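## Task

Get the red plastic tag out of the drawer of the small wooden box and set it on the table surface so that it touches only the table, then close the drawer. The box must stay roughly in its current spot with its current facing, and the drawer's other item must remain inside. Nothing counts if it only holds because the robot is still holding it at the end.

## Robot and tools

Robot: two six-joint arms, left_arm and right_arm, each with a parallel two-finger gripper. They are mounted side by side on a table. Scene frame: the origin sits on the table top midway between the arms, +x points out over the table, +z points up, and left_arm is on the +y side. The names left and right refer to the arms only, not to sides of any camera image. Base of left_arm: (+0.011, +0.234, 0) m. Base of right_arm: (+0.026, -0.286, 0) m. Both are turned slightly about z (quat_wxyz about (+0.998, 0, 0, -0.062)).

Tool execute_actions, argument actions: a list that is empty or holds one item. An empty list is LOOK: nothing is commanded, the current state comes back, and camera pictures are included. ACT is one item {"rows": [...], "steps": n}, with n from 12 to 15 (15 by default). Each step lasts 1/30 s. One row is used per step, and the final row is reused if there are fewer rows than steps. WAIT is {"steps": n} with no rows, n up to 300. It returns once n steps have passed since the previous result, and your reply time counts toward those steps. The optional pictures: true adds camera images to an ACT or WAIT result.

Every row holds exactly 14 numbers, one list covering both arms. Numbers 1-7 are left_arm: waist, shoulder, elbow, wrist pitch, wrist yaw, wrist roll, gripper opening. Numbers 8-14 give the same seven for right_arm. Joint numbers are absolute target angles in radians, in the same form as the Joint positions line prints them. They are not offsets. An arm you want to keep still must still get its current angles. Stated ranges: waist -2.618 to 3.054, shoulder 0 to 3.142, elbow 0 to 3.142, wrist pitch -1.571 to 1.571, wrist yaw -1.571 to 1.571, wrist roll -2.094 to 2.094. The real ends may differ by up to 0.036 rad. A call is refused outright if a target lies more than 0.036 past a stated end and also farther out than the joint's last reported angle. A target beyond the real end is clipped, and the result then reports "joint sent to its limit". That message may refer to an earlier action. The opening is a scaled value from -1 (closed) to +1 (fully open, a pad gap of 0.094 m).

Motion limits: on every step each joint's target is held within a fixed lead of its measured angle: waist 0.202, shoulder 0.258, elbow 0.238, wrist pitch 0.573, wrist yaw and roll 0.522 rad. If the targets would move the gripper more than 70 mm from where it is, all of them are scaled back. Large moves therefore take several calls. Between calls the arms keep heading for the last row sent. They stop once they settle or a step is HELD.

Results: the state line gives each gripper's end_effector_position in metres and its end_effector_quat_wxyz, both in the scene frame. This point lies between the finger pads, about 1 cm short of the fingertips. The fingers point along gripper +z and close along gripper y. Positions are less accurate at long reach. Joint positions and Joint velocities list each arm's joints (rad, rad/s) followed by the pad gap (m, m/s). grip_measured is the measured opening on the command scale. Each gripper may be off by about 1 mm. To hold firmly, command roughly 0.03 below grip_measured; less than that gives a lighter grip. "joint command not followed" means a clearance check changed the joint targets. HELD marks steps on which your row was not sent. A result is produced 12 steps before its action ends, and those remaining steps run while you reply. MOTOR HOT warns at 75 °C. OVER-TEMPERATURE FAULT lines report an arm being stopped at 90 °C, or at 100 °C, where the arm drops. Long holding of loads heats the motors, and some heat carries into the next scene.

zoom_image: camera (cam_high, cam_low, cam_left_wrist, cam_right_wrist; each image is 504x504) and region [x0, y0, x1, y1] in pixels, measured from the top-left corner and at most 504 by 504. It returns a closer view of that camera's latest image. read_manual shows only licence texts. finished_scene(scene) ends scene 1 or 2 for good and grades it. The first call's result gives the next scene's task.

Typical order: LOOK and zoom to find the box, the drawer handle and the target item. Pull the drawer open with one gripper, and perhaps brace the box with the other so it stays put. Grasp the item, lift it clear, set it on open table, and release it. Push the drawer shut, move the arms away, check the scene, then call finished_scene.

Avoid the following. Do not drop or knock anything off the table. Do not move or rotate the box, or drag the other item out. Do not let the arms collide or press on each other. Avoid slamming and very hard pushes. Do not leave the item or the drawer held in place only by the robot. Expect occasional tugs on held parts and pushes on loose objects.

Each tool is called by a JSON object that holds its "fn" and its "kwargs".

## Session

{"fn": "execute_actions", "kwargs": {"actions": []}}

Scene clock: 0.00 s of 6000.00 s.
left_arm: end_effector_position=(+0.5190, +0.0703, +0.3095) grip_measured=+1.000 end_effector_quat_wxyz=(+0.535, +0.566, +0.626, -0.040) | right_arm: end_effector_position=(+0.2618, -0.4549, +0.1831) grip_measured=+1.000 end_effector_quat_wxyz=(+0.467, +0.749, +0.429, +0.194)
Joint positions: left_arm=[ 0.004  1.848  1.805 -0.503  0.613  0.996  0.094] | right_arm=[-0.464  0.719  0.527 -0.319  0.056  1.476  0.094]
Joint velocities: left_arm=[-0.002 -0.007  0.002  0.051 -0.051 -0.007  0.   ] | right_arm=[-0.012  0.007  0.022 -0.007 -0.051 -0.051  0.   ]

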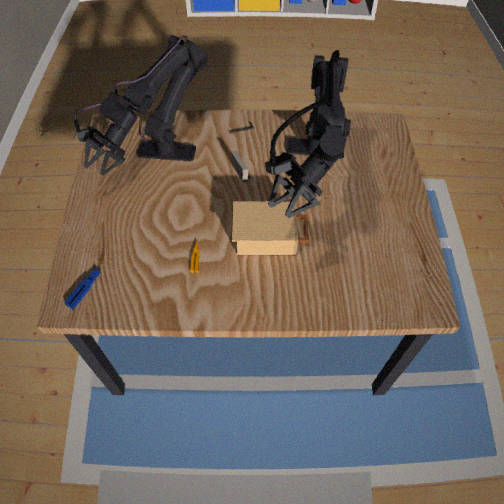

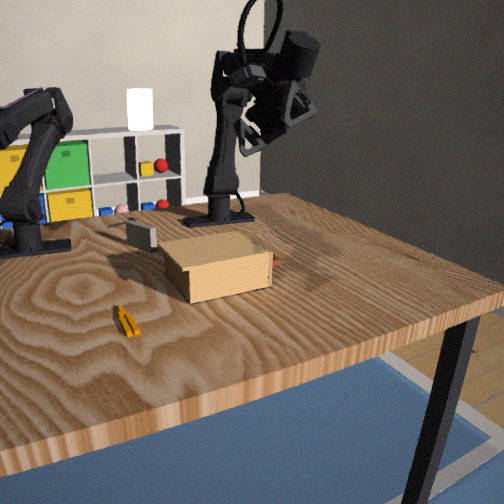

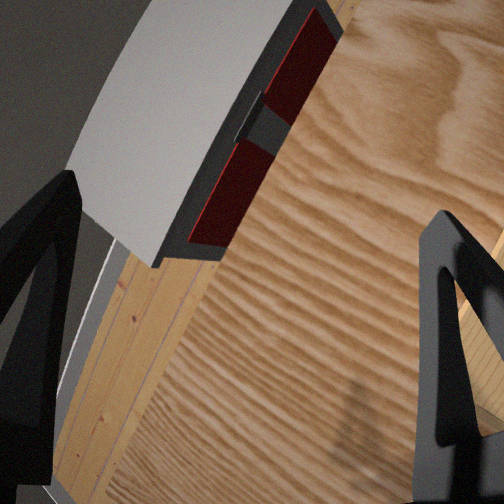

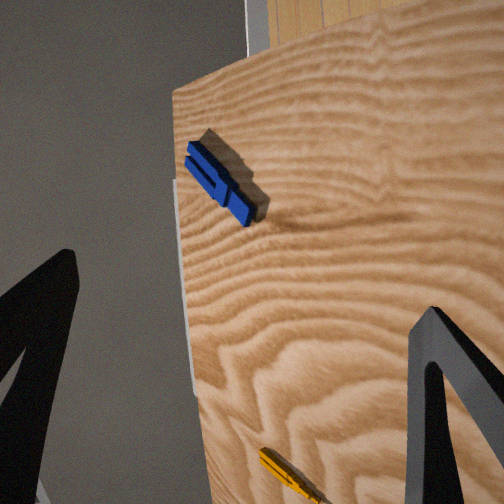

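{"fn": "zoom_image", "kwargs": {"camera": "cam_high", "region": [210,170,350,280]}}

{"fn": "zoom_image", "kwargs": {"camera": "cam_low", "region": [140,210,320,320]}}

Region (210, 170, 350, 280) of cam_high's 504x504 image, scaled by 3.600, with more detail than that image has; it fills the top 396 rows of this view, and the rest is white.

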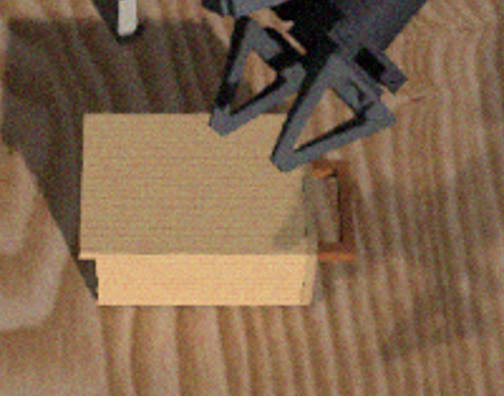

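Region (140, 210, 320, 320) of cam_low's 504x504 image, scaled by 2.800, with more detail than that image has.

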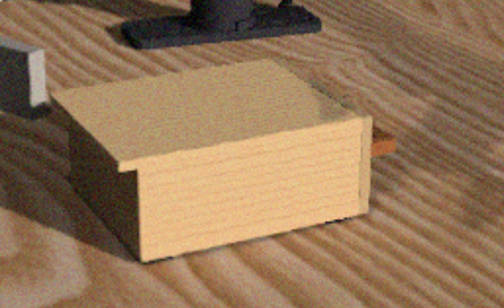

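{"fn": "execute_actions", "kwargs": {"actions": [{"rows":[[0,1.85,1.8,-0.55,0.55,0.9,0.8,-0.4,0.8,0.65,-0.4,0.05,1.45,0.8],[0,1.86,1.8,-0.6,0.48,0.8,0.6,-0.32,0.88,0.77,-0.48,0.04,1.43,0.6],[0,1.87,1.8,-0.66,0.4,0.7,0.4,-0.24,0.96,0.89,-0.56,0.03,1.41,0.4],[-0.01,1.88,1.79,-0.73,0.32,0.6,0.2,-0.16,1.04,1.01,-0.64,0.02,1.39,0.2],[-0.01,1.89,1.79,-0.8,0.24,0.5,0.1,-0.08,1.12,1.13,-0.72,0,1.37,0],[-0.02,1.9,1.78,-0.87,0.16,0.4,0,0,1.2,1.25,-0.8,0,1.35,-0.2],[-0.02,1.9,1.78,-0.94,0.08,0.3,-0.1,0.08,1.28,1.36,-0.87,0,1.33,-0.4],[-0.03,1.91,1.77,-1.01,0,0.2,-0.2,0.16,1.36,1.46,-0.93,0,1.32,-0.6],[-0.03,1.92,1.76,-1.08,0,0.1,-0.3,0.24,1.44,1.55,-0.98,0,1.31,-0.8],[-0.04,1.92,1.75,-1.15,0,0,-0.35,0.32,1.52,1.63,-1.03,0,1.3,-1],[-0.04,1.93,1.74,-1.22,0,-0.08,-0.35,0.4,1.6,1.7,-1.07,0,1.29,-1],[-0.045,1.935,1.73,-1.28,0,-0.14,-0.35,0.48,1.67,1.76,-1.11,0,1.28,-1],[-0.045,1.94,1.72,-1.33,0,-0.162,-0.35,0.56,1.74,1.81,-1.14,0,1.27,-1],[-0.045,1.94,1.72,-1.345,0,-0.162,-0.35,0.64,1.81,1.85,-1.17,0,1.27,-1],[-0.045,1.94,1.72,-1.345,0,-0.162,-0.35,0.72,1.87,1.88,-1.2,0,1.27,-1]],"steps":15}]}}

{"fn": "execute_actions", "kwargs": {"actions": [{"rows":[[-0.045,1.94,1.72,-1.345,0,-0.162,-0.35,0.76,1.92,1.91,-1.22,0,1.27,-1],[-0.045,1.94,1.72,-1.345,0,-0.162,-0.35,0.798,1.96,1.92,-1.23,0,1.27,-1],[-0.045,1.94,1.72,-1.345,0,-0.162,-0.35,0.798,1.98,1.92,-1.23,0,1.27,-1]],"steps":15}]}}

{"fn": "execute_actions", "kwargs": {"actions": [{"steps":20}], "pictures": true}}

Scene clock: 4.97 s of 6000.00 s.
left_arm: end_effector_position=(+0.5210, +0.0791, +0.3001) grip_measured=+0.504 end_effector_quat_wxyz=(+0.514, +0.530, +0.673, -0.046) | right_arm: end_effector_position=(+0.2826, -0.4358, +0.1900) grip_measured=+0.505 end_effector_quat_wxyz=(+0.425, +0.743, +0.481, +0.192)
Joint positions: left_arm=[ 0.004  1.848  1.805 -0.537  0.553  0.909  0.071] | right_arm=[-0.368  0.825  0.657 -0.435  0.064  1.464  0.071]
Joint velocities: left_arm=[-0.002  0.017 -0.002 -0.623 -1.004 -1.355 -0.206] | right_arm=[ 1.78   1.883  2.176 -1.077 -0.139 -0.227 -0.206]
Steps of this call (steps 1 to 90: nothing new was sent; then 1.87 s passed at rest; steps 91 to 93: the first 3 steps of this action). Readings (joint positions):
91: left_arm=[0.004 1.848 1.805 -0.507 0.605 0.983] | right_arm=[-0.455 0.730 0.542 -0.340 0.059 1.475]
92: left_arm=[0.004 1.848 1.805 -0.517 0.585 0.954] | right_arm=[-0.423 0.765 0.589 -0.388 0.063 1.471]
93: the state above

Scene clock: 5.47 s of 6000.00 s.
left_arm: end_effector_position=(+0.3935, +0.1652, +0.1138) grip_measured=-0.348 end_effector_quat_wxyz=(+0.031, +0.057, +0.998, -0.024) | right_arm: end_effector_position=(+0.4341, -0.0726, +0.1709) grip_measured=-0.983 end_effector_quat_wxyz=(+0.134, +0.390, +0.898, +0.155)
Joint positions: left_arm=[-0.038  1.961  1.715 -1.259  0.041 -0.05   0.031] | right_arm=[ 0.613  1.921  1.808 -1.046  0.016  1.303  0.001]
Joint velocities: left_arm=[-0.017  0.012 -0.007 -0.784 -0.125 -0.696  0.   ] | right_arm=[ 1.565  1.238  1.14  -0.344 -0.081 -0.125 -0.001]
Steps of this call (steps 1 to 12: the last 12 steps of your previous action; steps 13 to 15: the first 3 steps of this action). Readings (joint positions):
13: left_arm=[-0.037 1.954 1.721 -1.194 0.058 0.010] | right_arm=[0.501 1.815 1.701 -1.002 0.019 1.312]
14: left_arm=[-0.038 1.959 1.717 -1.231 0.049 -0.023] | right_arm=[0.557 1.873 1.762 -1.029 0.017 1.307]
15: the state above

Scene clock: 6.13 s of 6000.00 s.
left_arm: end_effector_position=(+0.3765, +0.1731, +0.1130) grip_measured=-0.348 end_effector_quat_wxyz=(-0.004, +0.005, +1.000, -0.006) | right_arm: end_effector_position=(+0.3693, -0.0102, +0.1459) grip_measured=-0.983 end_effector_quat_wxyz=(+0.060, +0.298, +0.947, +0.100)
Joint positions: left_arm=[-0.038  1.961  1.715 -1.331  0.013 -0.153  0.031] | right_arm=[ 0.796  2.01   1.889 -1.216 -0.013  1.281  0.001]
Joint velocities: left_arm=[-0.007  0.002 -0.022 -0.007 -0.081  0.022  0.001] | right_arm=[-0.007 -0.012  0.002  0.022 -0.007  0.007 -0.001]
Kept back: nothing.
Steps of this call (steps 1 to 12: the last 12 steps of your previous action; steps 13 to 20: the robot went on to your last target). Readings (joint positions):
1: left_arm=[-0.038 1.961 1.715 -1.278 0.035 -0.071] | right_arm=[0.669 1.958 1.840 -1.060 0.015 1.299]
2: left_arm=[-0.038 1.961 1.715 -1.292 0.030 -0.088] | right_arm=[0.722 1.986 1.860 -1.079 0.012 1.295]
4: left_arm=[-0.038 1.961 1.715 -1.308 0.023 -0.112] | right_arm=[0.805 2.014 1.874 -1.118 -0.003 1.289]
8: left_arm=[-0.038 1.961 1.715 -1.324 0.017 -0.137] | right_arm=[0.837 2.016 1.881 -1.183 -0.018 1.283]
20: the state above

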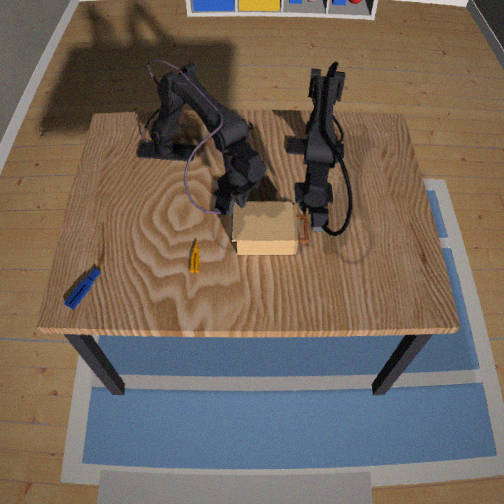

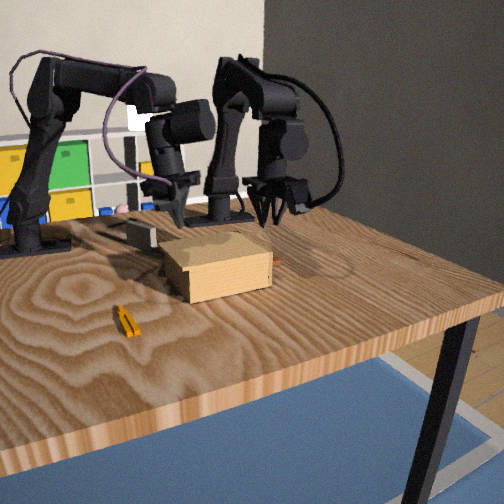

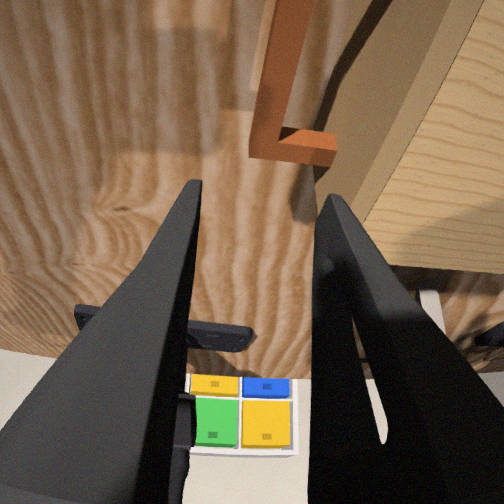

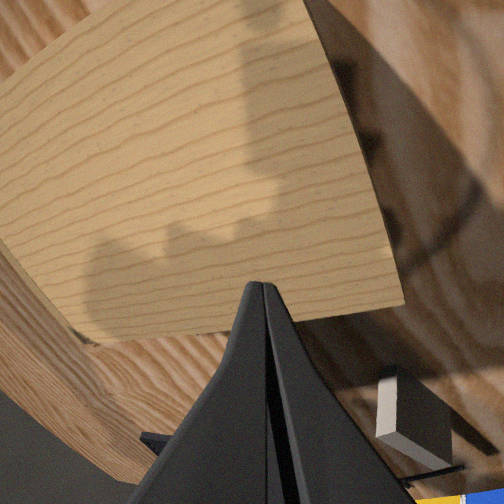

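{"fn": "execute_actions", "kwargs": {"actions": [{"rows":[[-0.045,1.99,1.74,-1.32,0,-0.165,-0.35,0.79,2.03,1.9,-1.19,0,1.27,-1],[-0.05,2.02,1.76,-1.31,0,-0.17,-0.35,0.785,2.05,1.89,-1.16,0,1.27,-1],[-0.055,2.05,1.78,-1.3,0,-0.17,-0.35,0.78,2.07,1.87,-1.12,0,1.27,-1],[-0.055,2.075,1.79,-1.28,0,-0.17,-0.35,0.78,2.09,1.85,-1.08,0,1.27,-1],[-0.055,2.095,1.79,-1.26,0,-0.17,-0.35,0.78,2.1,1.83,-1.04,0,1.27,-1],[-0.055,2.105,1.785,-1.24,0,-0.17,-0.35,0.78,2.11,1.815,-1.01,0,1.27,-1]],"steps":12}]}}

{"fn": "execute_actions", "kwargs": {"actions": [{"steps":18}], "pictures": true}}

Scene clock: 7.63 s of 6000.00 s.
left_arm: end_effector_position=(+0.3764, +0.1731, +0.1130) grip_measured=-0.348 end_effector_quat_wxyz=(-0.004, +0.004, +1.000, -0.006) | right_arm: end_effector_position=(+0.3690, -0.0105, +0.1458) grip_measured=-0.983 end_effector_quat_wxyz=(+0.060, +0.298, +0.947, +0.099)
Joint positions: left_arm=[-0.038  1.961  1.715 -1.332  0.013 -0.154  0.031] | right_arm=[ 0.796  2.01   1.889 -1.218 -0.013  1.281  0.001]
Joint velocities: left_arm=[-0.007 -0.002  0.007  0.081  0.066  0.051 -0.   ] | right_arm=[-0.007  0.017 -0.002  0.022 -0.007  0.007  0.   ]
Kept back: the last 12 steps of this action.
Steps of this call (steps 1 to 15: the robot went on to your last target; steps 16 to 45: nothing new was sent). Readings (joint positions):
1: left_arm=[-0.038 1.961 1.715 -1.332 0.013 -0.153] | right_arm=[0.796 2.010 1.889 -1.217 -0.013 1.281]
2: left_arm=[-0.038 1.961 1.715 -1.332 0.013 -0.153] | right_arm=[0.796 2.010 1.889 -1.217 -0.013 1.281]
4: left_arm=[-0.038 1.961 1.715 -1.332 0.013 -0.154] | right_arm=[0.796 2.010 1.889 -1.217 -0.013 1.281]
8: left_arm=[-0.038 1.961 1.715 -1.332 0.013 -0.154] | right_arm=[0.796 2.010 1.889 -1.218 -0.013 1.281]
45: the state above

Scene clock: 8.23 s of 6000.00 s.
left_arm: end_effector_position=(+0.3986, +0.1657, +0.0616) grip_measured=-0.348 end_effector_quat_wxyz=(-0.033, +0.005, +0.999, -0.000) | right_arm: end_effector_position=(+0.3990, +0.0069, +0.1034) grip_measured=-0.983 end_effector_quat_wxyz=(+0.074, +0.302, +0.943, +0.120)
Joint positions: left_arm=[-0.048  2.13   1.759 -1.264  0.012 -0.162  0.031] | right_arm=[ 0.786  2.097  1.837 -1.028 -0.013  1.28   0.001]
Joint velocities: left_arm=[ 0.002 -0.017 -0.007  0.037  0.037 -0.051  0.   ] | right_arm=[-0.007  0.012 -0.007  0.095 -0.051  0.022  0.   ]
Kept back: nothing.
Steps of this call (steps 1 to 12: the last 12 steps of your previous action; steps 13 to 18: the robot went on to your last target). Readings (joint positions):
1: left_arm=[-0.038 1.963 1.715 -1.332 0.013 -0.154] | right_arm=[0.796 2.012 1.889 -1.217 -0.013 1.281]
2: left_arm=[-0.038 1.970 1.719 -1.333 0.013 -0.156] | right_arm=[0.796 2.016 1.889 -1.212 -0.013 1.281]
4: left_arm=[-0.040 2.007 1.743 -1.330 0.012 -0.159] | right_arm=[0.794 2.035 1.886 -1.180 -0.013 1.281]
8: left_arm=[-0.047 2.097 1.759 -1.283 0.012 -0.161] | right_arm=[0.787 2.096 1.840 -1.084 -0.014 1.280]
18: the state above

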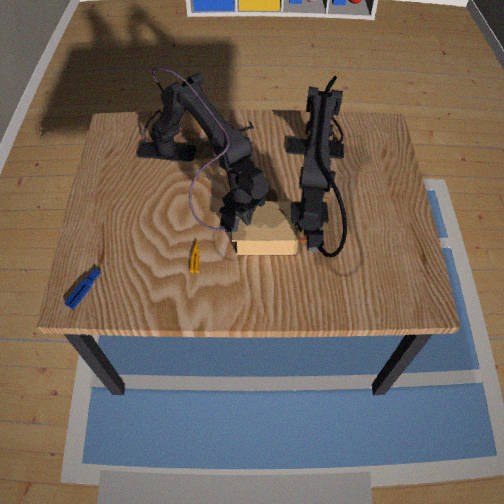

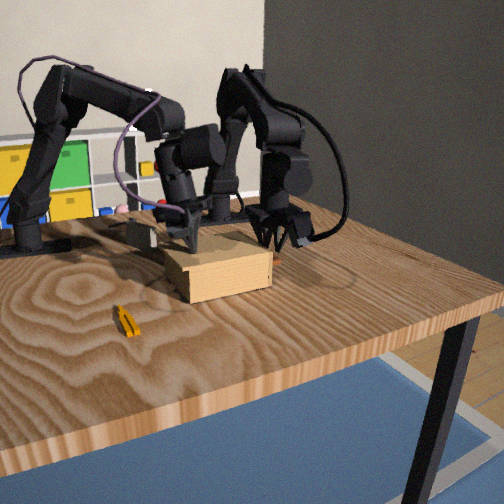

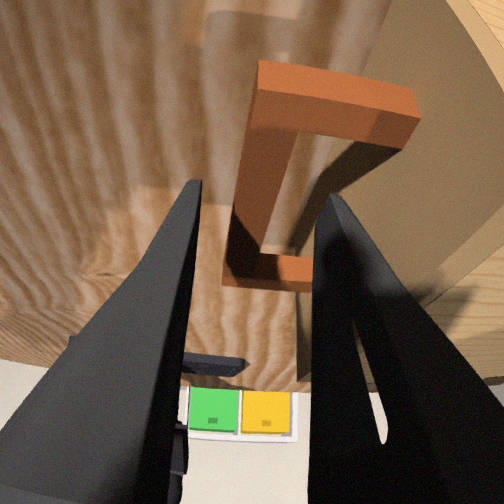

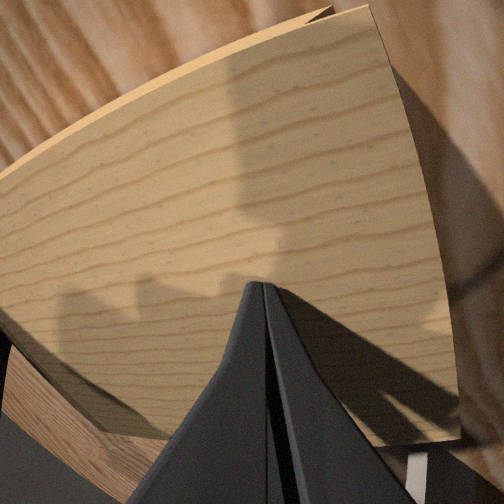

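{"fn": "execute_actions", "kwargs": {"actions": [{"rows":[[-0.05,2.11,1.73,-1.22,0,-0.17,-0.38,0.78,2.11,1.82,-1.01,0,1.27,-1],[-0.05,2.105,1.7,-1.18,0,-0.17,-0.4,0.78,2.12,1.82,-1.01,0,1.27,-1],[-0.05,2.1,1.67,-1.14,0,-0.17,-0.4,0.78,2.13,1.82,-1.01,0,1.27,-1],[-0.05,2.1,1.64,-1.11,0,-0.17,-0.4,0.78,2.14,1.82,-1.01,0,1.27,-1],[-0.05,2.1,1.615,-1.08,0,-0.17,-0.4,0.78,2.15,1.82,-1.01,0,1.27,-1],[-0.05,2.1,1.595,-1.06,0,-0.17,-0.4,0.78,2.16,1.82,-1.01,0,1.27,-1],[-0.05,2.1,1.59,-1.055,0,-0.17,-0.4,0.78,2.17,1.82,-1.01,0,1.27,-1],[-0.05,2.1,1.59,-1.055,0,-0.17,-0.4,0.78,2.18,1.82,-1.01,0,1.27,-1]],"steps":12}]}}

{"fn": "execute_actions", "kwargs": {"actions": [{"steps":18}], "pictures": true}}

Scene clock: 9.37 s of 6000.00 s.
left_arm: end_effector_position=(+0.3990, +0.1657, +0.0615) grip_measured=-0.348 end_effector_quat_wxyz=(-0.032, +0.005, +0.999, -0.001) | right_arm: end_effector_position=(+0.3998, +0.0075, +0.1037) grip_measured=-0.983 end_effector_quat_wxyz=(+0.076, +0.301, +0.943, +0.122)
Joint positions: left_arm=[-0.048  2.13   1.759 -1.262  0.012 -0.162  0.031] | right_arm=[ 0.786  2.097  1.837 -1.024 -0.013  1.28   0.001]
Joint velocities: left_arm=[-0.017 -0.007 -0.007 -0.007 -0.081 -0.051 -0.001] | right_arm=[-0.017  0.017  0.007 -0.037  0.007 -0.007 -0.   ]
Kept back: the last 12 steps of this action.
Steps of this call (steps 1 to 15: the robot went on to your last target; steps 16 to 34: nothing new was sent). Readings (joint positions):
1: left_arm=[-0.048 2.130 1.759 -1.263 0.012 -0.162] | right_arm=[0.786 2.097 1.837 -1.028 -0.013 1.280]
2: left_arm=[-0.048 2.130 1.759 -1.263 0.012 -0.162] | right_arm=[0.786 2.097 1.837 -1.027 -0.013 1.280]
4: left_arm=[-0.048 2.130 1.759 -1.263 0.012 -0.162] | right_arm=[0.786 2.097 1.837 -1.026 -0.013 1.280]
8: left_arm=[-0.048 2.130 1.759 -1.262 0.012 -0.162] | right_arm=[0.786 2.097 1.837 -1.024 -0.013 1.280]
34: the state above

Scene clock: 9.97 s of 6000.00 s.
left_arm: end_effector_position=(+0.3926, +0.1744, +0.0250) grip_measured=-0.398 end_effector_quat_wxyz=(-0.027, -0.001, +1.000, +0.012) | right_arm: end_effector_position=(+0.3997, +0.0075, +0.1013) grip_measured=-0.983 end_effector_quat_wxyz=(+0.074, +0.302, +0.943, +0.119)
Joint positions: left_arm=[-0.041  2.123  1.601 -1.105 -0.015 -0.167  0.028] | right_arm=[ 0.786  2.102  1.837 -1.024 -0.013  1.28   0.001]
Joint velocities: left_arm=[-0.012 -0.002  0.007  0.022  0.007 -0.066 -0.   ] | right_arm=[ 0.002 -0.017  0.002  0.037  0.037  0.037 -0.   ]
Kept back: nothing.
Steps of this call (steps 1 to 12: the last 12 steps of your previous action; steps 13 to 18: the robot went on to your last target). Readings (joint positions):
1: left_arm=[-0.048 2.130 1.756 -1.259 0.012 -0.162] | right_arm=[0.786 2.097 1.837 -1.024 -0.013 1.280]
2: left_arm=[-0.048 2.129 1.746 -1.247 0.012 -0.162] | right_arm=[0.786 2.098 1.837 -1.024 -0.013 1.280]
4: left_arm=[-0.048 2.124 1.705 -1.206 0.012 -0.162] | right_arm=[0.786 2.099 1.837 -1.024 -0.013 1.280]
8: left_arm=[-0.043 2.123 1.615 -1.137 -0.006 -0.167] | right_arm=[0.786 2.102 1.837 -1.024 -0.013 1.280]
18: the state above

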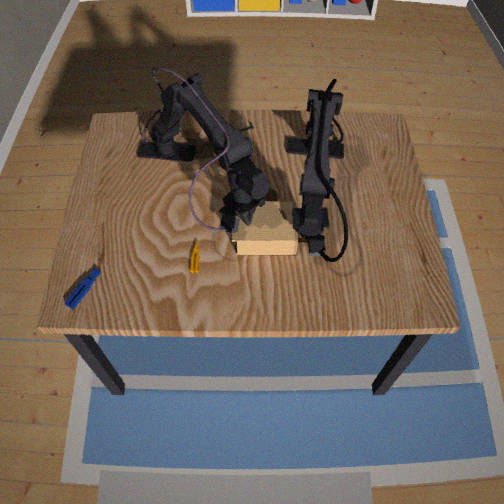

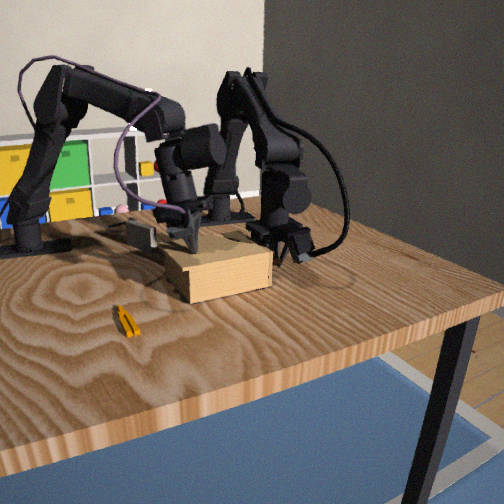

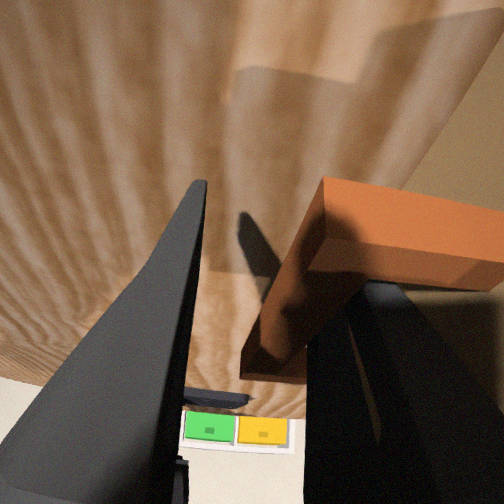

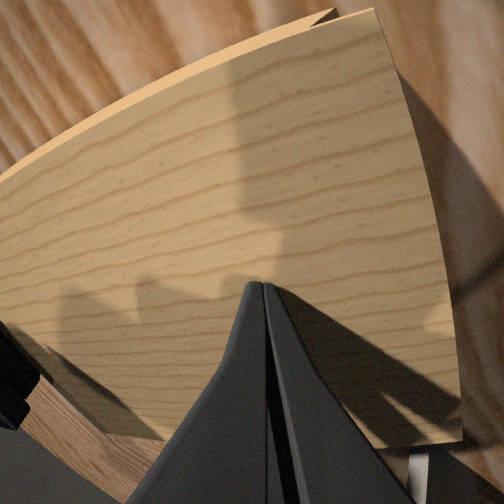

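{"fn": "execute_actions", "kwargs": {"actions": [{"rows":[[-0.045,2.09,1.6,-1.06,0,-0.17,-0.45,0.78,2.19,1.82,-1.01,0,1.27,-1],[-0.045,2.085,1.6,-1.06,0,-0.17,-0.55,0.78,2.19,1.82,-1.01,0,1.27,-1],[-0.045,2.085,1.6,-1.06,0,-0.17,-0.65,0.78,2.19,1.82,-1.01,0,1.27,-1],[-0.045,2.085,1.6,-1.06,0,-0.17,-0.75,0.78,2.19,1.82,-1.01,0,1.27,-1],[-0.045,2.085,1.6,-1.06,0,-0.17,-0.83,0.78,2.19,1.82,-1.01,0,1.27,-1]],"steps":12}]}}

{"fn": "execute_actions", "kwargs": {"actions": [{"steps":16}], "pictures": true}}

Scene clock: 10.57 s of 6000.00 s.
left_arm: end_effector_position=(+0.3935, +0.1744, +0.0250) grip_measured=-0.398 end_effector_quat_wxyz=(-0.025, -0.001, +1.000, +0.012) | right_arm: end_effector_position=(+0.3997, +0.0075, +0.1013) grip_measured=-0.983 end_effector_quat_wxyz=(+0.074, +0.302, +0.943, +0.119)
Joint positions: left_arm=[-0.041  2.123  1.601 -1.101 -0.016 -0.167  0.028] | right_arm=[ 0.786  2.102  1.837 -1.024 -0.013  1.28   0.001]
Joint velocities: left_arm=[ 0.012  0.002 -0.007 -0.066 -0.007 -0.007 -0.   ] | right_arm=[-0.007  0.002 -0.002 -0.051 -0.022  0.037 -0.001]
Kept back: the last 12 steps of this action.
Steps of this call (steps 1 to 15: the robot went on to your last target; steps 16 to 18: nothing new was sent). Readings (joint positions):
1: left_arm=[-0.041 2.123 1.601 -1.104 -0.016 -0.167] | right_arm=[0.786 2.102 1.837 -1.024 -0.013 1.280]
2: left_arm=[-0.041 2.123 1.601 -1.104 -0.016 -0.167] | right_arm=[0.786 2.102 1.837 -1.024 -0.013 1.280]
4: left_arm=[-0.041 2.123 1.601 -1.103 -0.016 -0.167] | right_arm=[0.786 2.102 1.837 -1.024 -0.013 1.280]
8: left_arm=[-0.041 2.123 1.601 -1.102 -0.016 -0.167] | right_arm=[0.786 2.102 1.837 -1.024 -0.013 1.280]
18: the state above

Scene clock: 11.10 s of 6000.00 s.
left_arm: end_effector_position=(+0.3946, +0.1668, +0.0248) grip_measured=-0.817 end_effector_quat_wxyz=(-0.023, +0.003, +1.000, -0.002) | right_arm: end_effector_position=(+0.3997, +0.0074, +0.1009) grip_measured=-0.983 end_effector_quat_wxyz=(+0.074, +0.302, +0.943, +0.119)
Joint positions: left_arm=[-0.047  2.123  1.601 -1.092  0.011 -0.166  0.009] | right_arm=[ 0.786  2.103  1.837 -1.024 -0.013  1.28   0.001]
Joint velocities: left_arm=[ 0.007  0.002 -0.007 -0.066  0.007  0.051  0.001] | right_arm=[-0.002 -0.022 -0.007 -0.051  0.007 -0.037  0.001]
Kept back: nothing.
Steps of this call (steps 1 to 12: the last 12 steps of your previous action; steps 13 to 16: the robot went on to your last target). Readings (joint positions):
1: left_arm=[-0.041 2.123 1.601 -1.101 -0.016 -0.167] | right_arm=[0.786 2.103 1.837 -1.024 -0.013 1.280]
2: left_arm=[-0.041 2.123 1.601 -1.097 -0.014 -0.167] | right_arm=[0.786 2.103 1.837 -1.024 -0.013 1.280]
4: left_arm=[-0.043 2.123 1.601 -1.093 0.006 -0.167] | right_arm=[0.786 2.103 1.837 -1.024 -0.013 1.280]
8: left_arm=[-0.047 2.123 1.601 -1.092 0.011 -0.166] | right_arm=[0.786 2.103 1.837 -1.024 -0.013 1.280]
16: the state above

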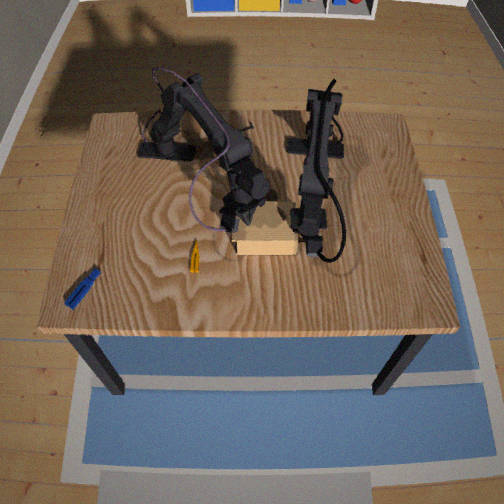

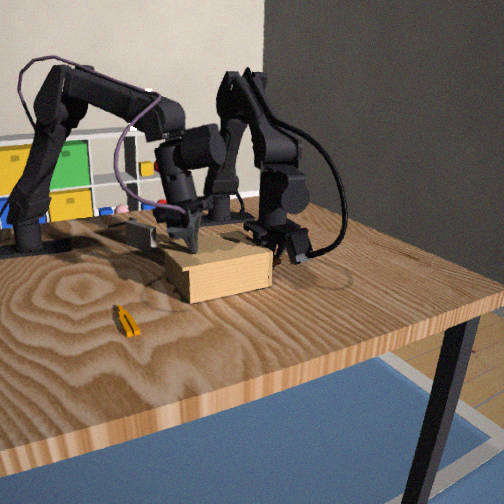

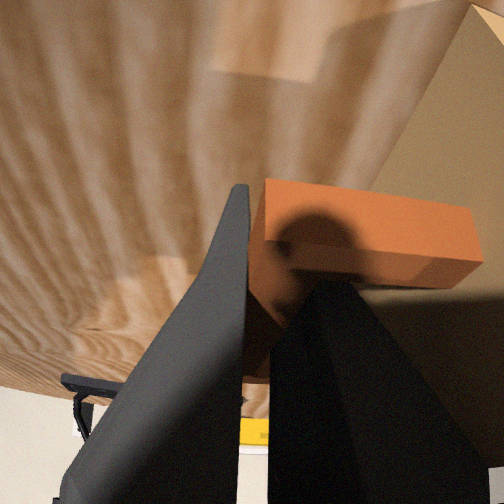

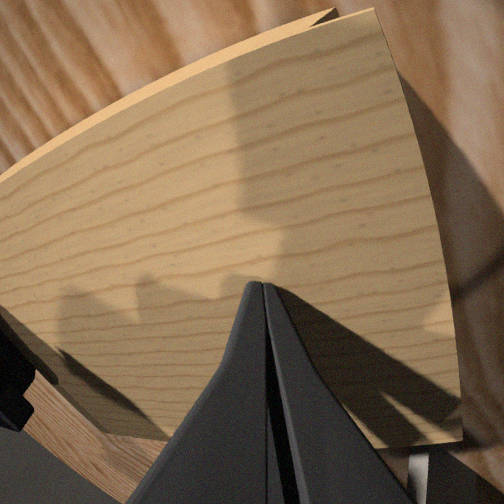

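{"fn": "execute_actions", "kwargs": {"actions": [{"rows":[[-0.04,2.085,1.6,-1.06,0,-0.16,-0.85,0.78,2.2,1.82,-1.01,0,1.27,-1],[-0.03,2.083,1.597,-1.06,-0.02,-0.15,-0.85,0.78,2.2,1.82,-1.01,0,1.27,-1],[-0.02,2.081,1.595,-1.06,-0.04,-0.14,-0.85,0.78,2.2,1.82,-1.01,0,1.27,-1],[-0.01,2.079,1.592,-1.06,-0.06,-0.13,-0.85,0.78,2.2,1.82,-1.01,0,1.27,-1],[0,2.077,1.59,-1.06,-0.08,-0.12,-0.85,0.78,2.2,1.82,-1.01,0,1.27,-1],[0.012,2.075,1.587,-1.06,-0.1,-0.11,-0.85,0.78,2.2,1.82,-1.01,0,1.27,-1],[0.024,2.073,1.585,-1.06,-0.1,-0.1,-0.85,0.78,2.2,1.82,-1.01,0,1.27,-1],[0.036,2.071,1.583,-1.06,-0.1,-0.09,-0.85,0.78,2.2,1.82,-1.01,0,1.27,-1],[0.048,2.07,1.581,-1.06,-0.1,-0.08,-0.85,0.78,2.2,1.82,-1.01,0,1.27,-1],[0.06,2.07,1.58,-1.06,-0.1,-0.065,-0.85,0.78,2.2,1.82,-1.01,0,1.27,-1],[0.072,2.07,1.58,-1.06,-0.1,-0.05,-0.85,0.78,2.2,1.82,-1.01,0,1.27,-1],[0.084,2.07,1.58,-1.06,-0.1,-0.04,-0.85,0.78,2.2,1.82,-1.01,0,1.27,-1],[0.096,2.07,1.58,-1.06,-0.1,-0.03,-0.85,0.78,2.2,1.82,-1.01,0,1.27,-1]],"steps":15}]}}

{"fn": "execute_actions", "kwargs": {"actions": [{"steps":18}], "pictures": true}}

Scene clock: 12.40 s of 6000.00 s.
left_arm: end_effector_position=(+0.3947, +0.1672, +0.0248) grip_measured=-0.829 end_effector_quat_wxyz=(-0.022, +0.005, +1.000, -0.002) | right_arm: end_effector_position=(+0.3996, +0.0074, +0.1007) grip_measured=-0.983 end_effector_quat_wxyz=(+0.074, +0.302, +0.943, +0.119)
Joint positions: left_arm=[-0.046  2.123  1.601 -1.091  0.011 -0.161  0.008] | right_arm=[ 0.786  2.103  1.837 -1.024 -0.013  1.28   0.001]
Joint velocities: left_arm=[ 0.022 -0.002  0.002 -0.022 -0.051  0.037  0.001] | right_arm=[-0.002 -0.022 -0.002 -0.007 -0.007  0.066 -0.   ]
Steps of this call (steps 1 to 15: the robot went on to your last target; steps 16 to 36: nothing new was sent; steps 37 to 39: the first 3 steps of this action). Readings (joint positions):
37: left_arm=[-0.047 2.123 1.601 -1.091 0.011 -0.165] | right_arm=[0.786 2.103 1.837 -1.024 -0.013 1.280]
38: left_arm=[-0.047 2.123 1.601 -1.091 0.011 -0.163] | right_arm=[0.786 2.103 1.837 -1.024 -0.013 1.280]
39: the state above

Scene clock: 13.00 s of 6000.00 s.
left_arm: end_effector_position=(+0.3954, +0.2172, +0.0248) grip_measured=-0.829 end_effector_quat_wxyz=(-0.025, +0.004, +1.000, +0.003) | right_arm: end_effector_position=(+0.3996, +0.0074, +0.1007) grip_measured=-0.983 end_effector_quat_wxyz=(+0.074, +0.302, +0.943, +0.119)
Joint positions: left_arm=[ 0.075  2.113  1.584 -1.093 -0.004 -0.041  0.008] | right_arm=[ 0.786  2.103  1.837 -1.024 -0.013  1.28   0.001]
Joint velocities: left_arm=[ 0.012 -0.007  0.002  0.051 -0.007 -0.066 -0.   ] | right_arm=[-0.007 -0.002 -0.007 -0.022 -0.007 -0.066 -0.001]
Kept back: nothing.
Steps of this call (steps 1 to 12: the last 12 steps of your previous action; steps 13 to 18: the robot went on to your last target). Readings (joint positions):
1: left_arm=[-0.045 2.123 1.601 -1.091 0.011 -0.159] | right_arm=[0.786 2.103 1.837 -1.024 -0.013 1.280]
2: left_arm=[-0.043 2.123 1.601 -1.091 0.013 -0.156] | right_arm=[0.786 2.103 1.837 -1.024 -0.013 1.280]
4: left_arm=[-0.037 2.123 1.601 -1.091 0.016 -0.148] | right_arm=[0.786 2.103 1.837 -1.024 -0.013 1.280]
8: left_arm=[0.003 2.116 1.590 -1.090 0.018 -0.114] | right_arm=[0.786 2.103 1.837 -1.024 -0.013 1.280]
18: the state above

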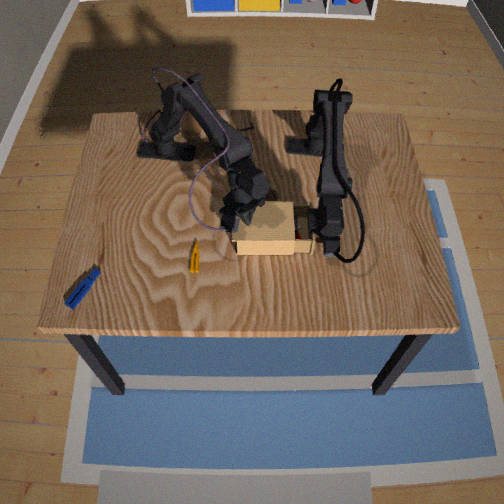

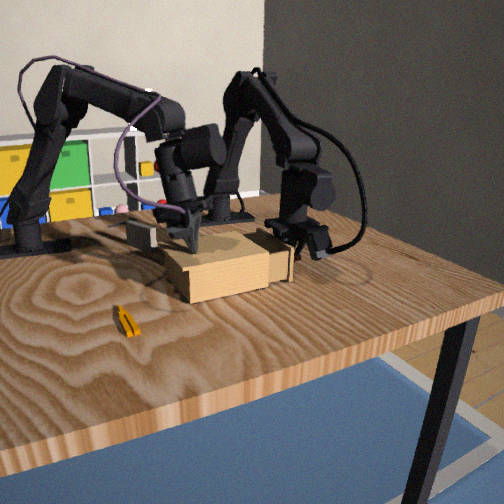

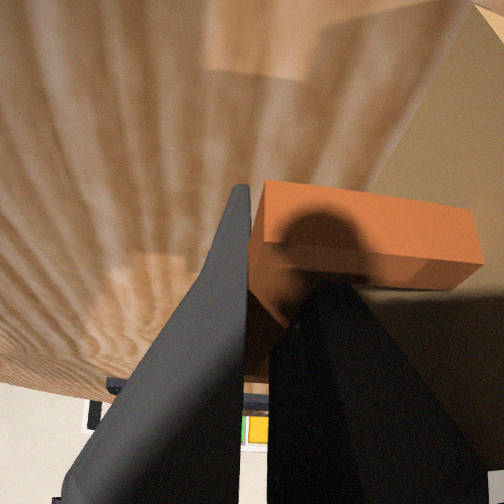

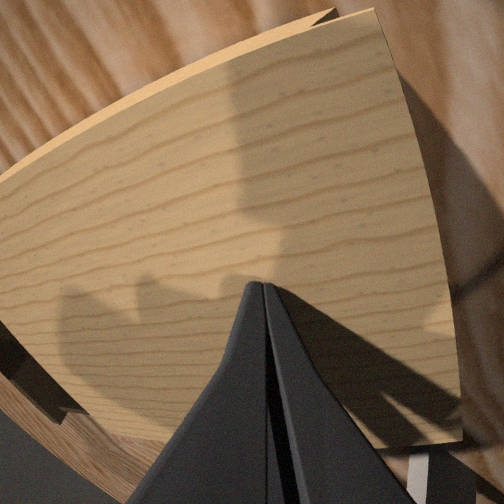

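{"fn": "execute_actions", "kwargs": {"actions": [{"rows":[[0.105,2.07,1.58,-1.06,-0.1,-0.02,-0.85,0.78,2.2,1.82,-1.01,0,1.27,-1],[0.117,2.07,1.58,-1.06,-0.1,-0.01,-0.85,0.78,2.2,1.82,-1.01,0,1.27,-1],[0.129,2.07,1.58,-1.06,-0.1,0,-0.85,0.78,2.2,1.82,-1.01,0,1.27,-1],[0.141,2.07,1.58,-1.06,-0.1,0.012,-0.85,0.78,2.2,1.82,-1.01,0,1.27,-1],[0.153,2.07,1.58,-1.06,-0.1,0.024,-0.85,0.78,2.2,1.82,-1.01,0,1.27,-1],[0.165,2.07,1.581,-1.06,-0.09,0.036,-0.85,0.78,2.2,1.82,-1.01,0,1.27,-1],[0.177,2.071,1.582,-1.06,-0.08,0.048,-0.85,0.78,2.2,1.82,-1.01,0,1.27,-1],[0.189,2.072,1.584,-1.06,-0.07,0.06,-0.85,0.78,2.2,1.82,-1.01,0,1.27,-1],[0.201,2.073,1.586,-1.06,-0.06,0.072,-0.85,0.78,2.2,1.82,-1.01,0,1.27,-1],[0.213,2.074,1.588,-1.06,-0.05,0.084,-0.85,0.78,2.2,1.82,-1.01,0,1.27,-1],[0.225,2.075,1.59,-1.06,-0.05,0.095,-0.85,0.78,2.2,1.82,-1.01,0,1.27,-1],[0.235,2.075,1.59,-1.06,-0.05,0.105,-0.85,0.78,2.2,1.82,-1.01,0,1.27,-1]],"steps":15}]}}

{"fn": "execute_actions", "kwargs": {"actions": [{"steps":18}], "pictures": true}}

{"fn": "zoom_image", "kwargs": {"camera": "cam_high", "region": [220,170,370,280]}}

Scene clock: 14.43 s of 6000.00 s.
left_arm: end_effector_position=(+0.3955, +0.2175, +0.0248) grip_measured=-0.829 end_effector_quat_wxyz=(-0.025, +0.006, +1.000, +0.001) | right_arm: end_effector_position=(+0.3996, +0.0074, +0.1007) grip_measured=-0.983 end_effector_quat_wxyz=(+0.074, +0.302, +0.943, +0.119)
Joint positions: left_arm=[ 0.078  2.113  1.584 -1.093 -0.001 -0.035  0.008] | right_arm=[ 0.786  2.103  1.837 -1.024 -0.013  1.28   0.001]
Joint velocities: left_arm=[ 0.046  0.007  0.017 -0.051  0.183  0.051  0.   ] | right_arm=[ 0.002 -0.007 -0.012  0.037 -0.037  0.037 -0.   ]
Steps of this call (steps 1 to 15: the robot went on to your last target; steps 16 to 40: nothing new was sent; steps 41 to 43: the first 3 steps of this action). Readings (joint positions):
41: left_arm=[0.075 2.113 1.584 -1.093 -0.004 -0.040] | right_arm=[0.786 2.103 1.837 -1.024 -0.013 1.280]
42: left_arm=[0.076 2.113 1.584 -1.093 -0.004 -0.038] | right_arm=[0.786 2.103 1.837 -1.024 -0.013 1.280]
43: the state above

Scene clock: 15.03 s of 6000.00 s.
left_arm: end_effector_position=(+0.3952, +0.2645, +0.0248) grip_measured=-0.829 end_effector_quat_wxyz=(-0.023, +0.002, +1.000, -0.016) | right_arm: end_effector_position=(+0.3996, +0.0074, +0.1007) grip_measured=-0.983 end_effector_quat_wxyz=(+0.074, +0.302, +0.943, +0.119)
Joint positions: left_arm=[ 0.213  2.113  1.584 -1.091  0.027  0.093  0.008] | right_arm=[ 0.786  2.103  1.837 -1.024 -0.013  1.28   0.001]
Joint velocities: left_arm=[-0.012 -0.012  0.007  0.022 -0.007 -0.051  0.   ] | right_arm=[ 0.012 -0.007 -0.012  0.022 -0.066  0.007  0.   ]
Kept back: nothing.
Steps of this call (steps 1 to 12: the last 12 steps of your previous action; steps 13 to 18: the robot went on to your last target). Readings (joint positions):
1: left_arm=[0.081 2.113 1.584 -1.093 0.005 -0.031] | right_arm=[0.786 2.103 1.837 -1.024 -0.013 1.280]
2: left_arm=[0.086 2.113 1.584 -1.093 0.010 -0.026] | right_arm=[0.786 2.103 1.837 -1.024 -0.013 1.280]
4: left_arm=[0.104 2.113 1.584 -1.093 0.020 -0.010] | right_arm=[0.786 2.103 1.837 -1.024 -0.013 1.280]
8: left_arm=[0.161 2.113 1.584 -1.093 0.027 0.040] | right_arm=[0.786 2.103 1.837 -1.024 -0.013 1.280]
18: the state above

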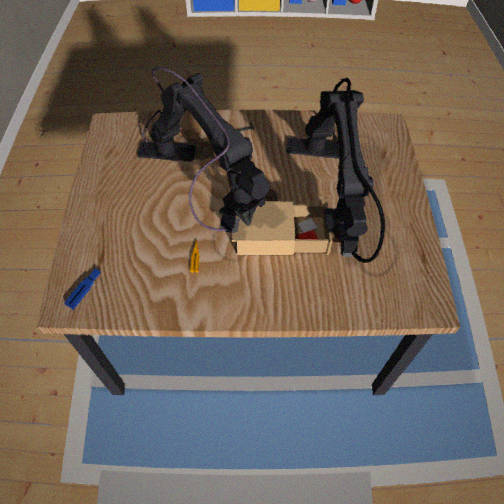

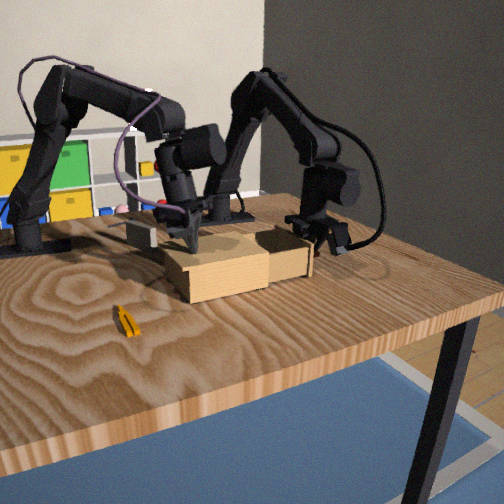

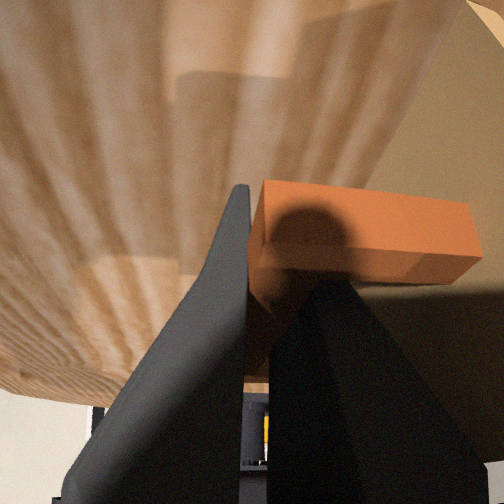

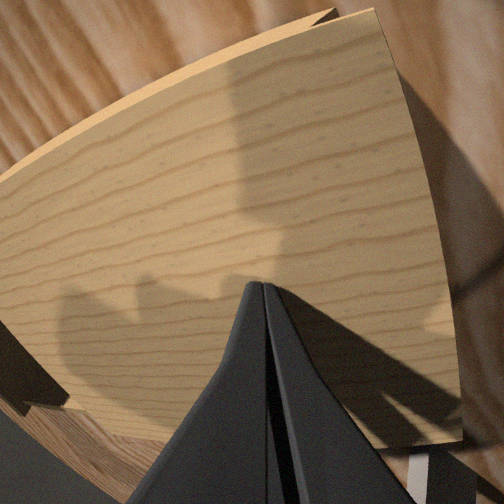

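Region (220, 170, 370, 280) of cam_high's 504x504 image, scaled by 3.360, with more detail than that image has; it fills the top 370 rows of this view, and the rest is white.

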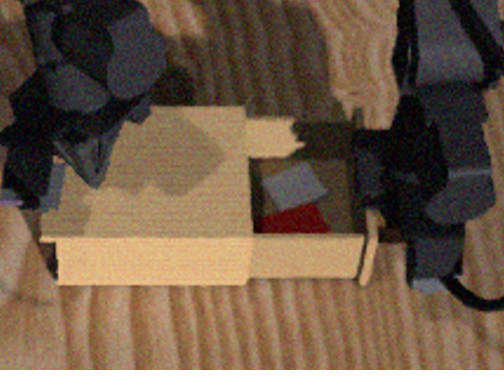

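{"fn": "execute_actions", "kwargs": {"actions": [{"rows":[[0.22,2.1,1.585,-1.07,0,0.095,-0.65,0.78,2.18,1.82,-1.01,0,1.27,-1],[0.22,2.1,1.585,-1.07,0,0.095,-0.45,0.78,2.18,1.82,-1.01,0,1.27,-1],[0.22,2.09,1.6,-1.09,0,0.095,-0.45,0.78,2.18,1.82,-1.01,0,1.27,-1],[0.22,2.075,1.64,-1.14,0,0.095,-0.45,0.78,2.18,1.82,-1.01,0,1.27,-1],[0.22,2.06,1.68,-1.19,0,0.095,-0.45,0.78,2.18,1.82,-1.01,0,1.27,-1],[0.22,2.045,1.72,-1.24,0,0.095,-0.45,0.78,2.18,1.82,-1.01,0,1.27,-1],[0.22,2.03,1.76,-1.3,0,0.095,-0.45,0.78,2.18,1.82,-1.01,0,1.27,-1],[0.21,2.02,1.8,-1.35,0,0.09,-0.4,0.78,2.18,1.82,-1.01,0,1.27,-1],[0.17,2.02,1.84,-1.39,0,0.05,-0.3,0.78,2.18,1.82,-1.01,0,1.27,-1],[0.13,2.03,1.88,-1.42,0,0.01,-0.2,0.78,2.18,1.82,-1.01,0,1.27,-1],[0.09,2.04,1.91,-1.44,0,-0.03,-0.2,0.78,2.18,1.82,-1.01,0,1.27,-1],[0.05,2.05,1.94,-1.46,0,-0.07,-0.2,0.78,2.18,1.82,-1.01,0,1.27,-1],[0.02,2.06,1.96,-1.47,0,-0.1,-0.2,0.78,2.18,1.82,-1.01,0,1.27,-1]],"steps":15}]}}

{"fn": "execute_actions", "kwargs": {"actions": [{"steps":22}], "pictures": true}}

Scene clock: 16.90 s of 6000.00 s.
left_arm: end_effector_position=(+0.3949, +0.2671, +0.0248) grip_measured=-0.475 end_effector_quat_wxyz=(-0.024, +0.002, +1.000, -0.010) | right_arm: end_effector_position=(+0.3996, +0.0074, +0.1007) grip_measured=-0.983 end_effector_quat_wxyz=(+0.074, +0.302, +0.943, +0.119)
Joint positions: left_arm=[ 0.214  2.113  1.584 -1.091  0.016  0.093  0.025] | right_arm=[ 0.786  2.103  1.837 -1.024 -0.013  1.28   0.001]
Joint velocities: left_arm=[ 0.066 -0.037 -0.007 -0.022 -0.125 -0.022  0.045] | right_arm=[-0.027 -0.012 -0.007  0.022  0.007 -0.066  0.001]
Steps of this call (steps 1 to 15: the robot went on to your last target; steps 16 to 53: nothing new was sent; steps 54 to 56: the first 3 steps of this action). Readings (joint positions):
54: left_arm=[0.212 2.113 1.584 -1.091 0.026 0.093] | right_arm=[0.786 2.103 1.837 -1.024 -0.013 1.280]
55: left_arm=[0.213 2.113 1.584 -1.091 0.023 0.093] | right_arm=[0.786 2.103 1.837 -1.024 -0.013 1.280]
56: the state above

Scene clock: 17.63 s of 6000.00 s.
left_arm: end_effector_position=(+0.4031, +0.1909, +0.1301) grip_measured=-0.202 end_effector_quat_wxyz=(-0.004, +0.012, +1.000, -0.004) | right_arm: end_effector_position=(+0.3996, +0.0074, +0.1007) grip_measured=-0.983 end_effector_quat_wxyz=(+0.074, +0.302, +0.943, +0.119)
Joint positions: left_arm=[ 0.016  2.068  1.939 -1.449  0.01  -0.085  0.037] | right_arm=[ 0.786  2.103  1.837 -1.024 -0.013  1.28   0.001]
Joint velocities: left_arm=[ 0.042  0.017 -0.007 -0.11  -0.037 -0.081  0.001] | right_arm=[ 0.002 -0.012 -0.017  0.007 -0.037  0.037  0.001]
Kept back: nothing.
Steps of this call (steps 1 to 12: the last 12 steps of your previous action; steps 13 to 22: the robot went on to your last target). Readings (joint positions):
1: left_arm=[0.216 2.113 1.587 -1.096 0.014 0.093] | right_arm=[0.786 2.103 1.837 -1.024 -0.013 1.280]
2: left_arm=[0.216 2.113 1.599 -1.113 0.012 0.093] | right_arm=[0.786 2.103 1.837 -1.024 -0.013 1.280]
4: left_arm=[0.216 2.111 1.650 -1.172 0.011 0.093] | right_arm=[0.786 2.103 1.837 -1.024 -0.013 1.280]
8: left_arm=[0.187 2.082 1.811 -1.298 -0.000 0.057] | right_arm=[0.786 2.103 1.837 -1.024 -0.013 1.280]
22: the state above

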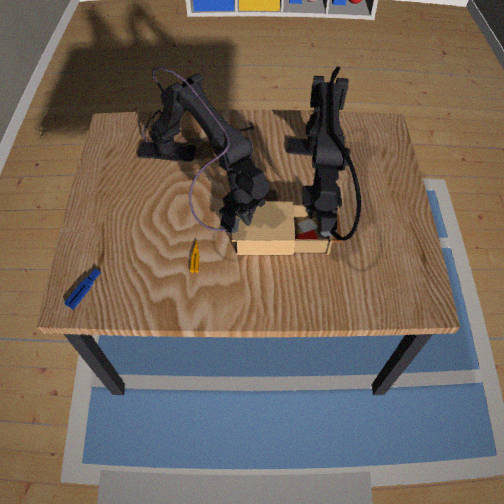

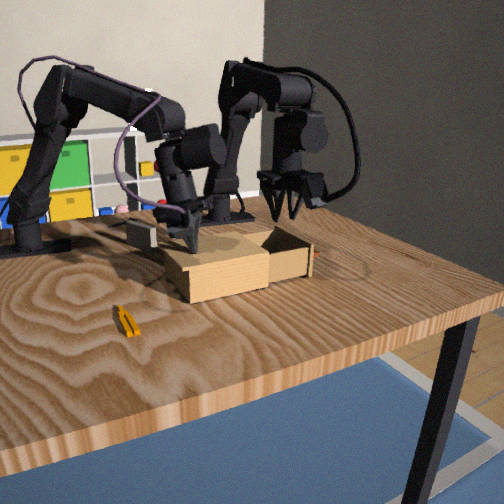

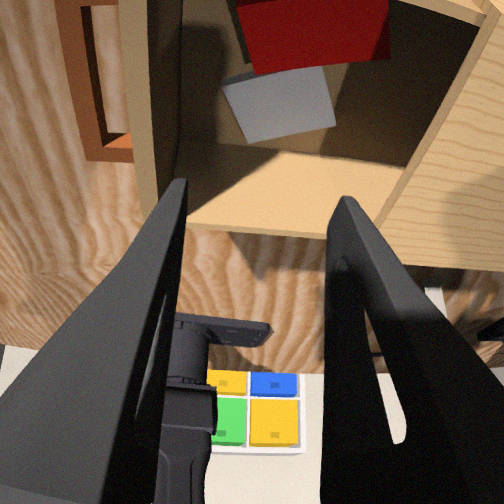

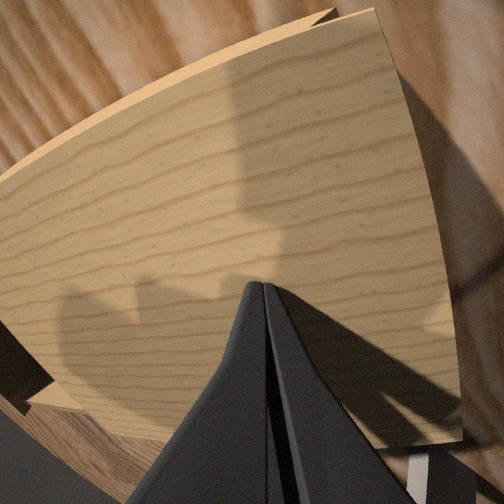

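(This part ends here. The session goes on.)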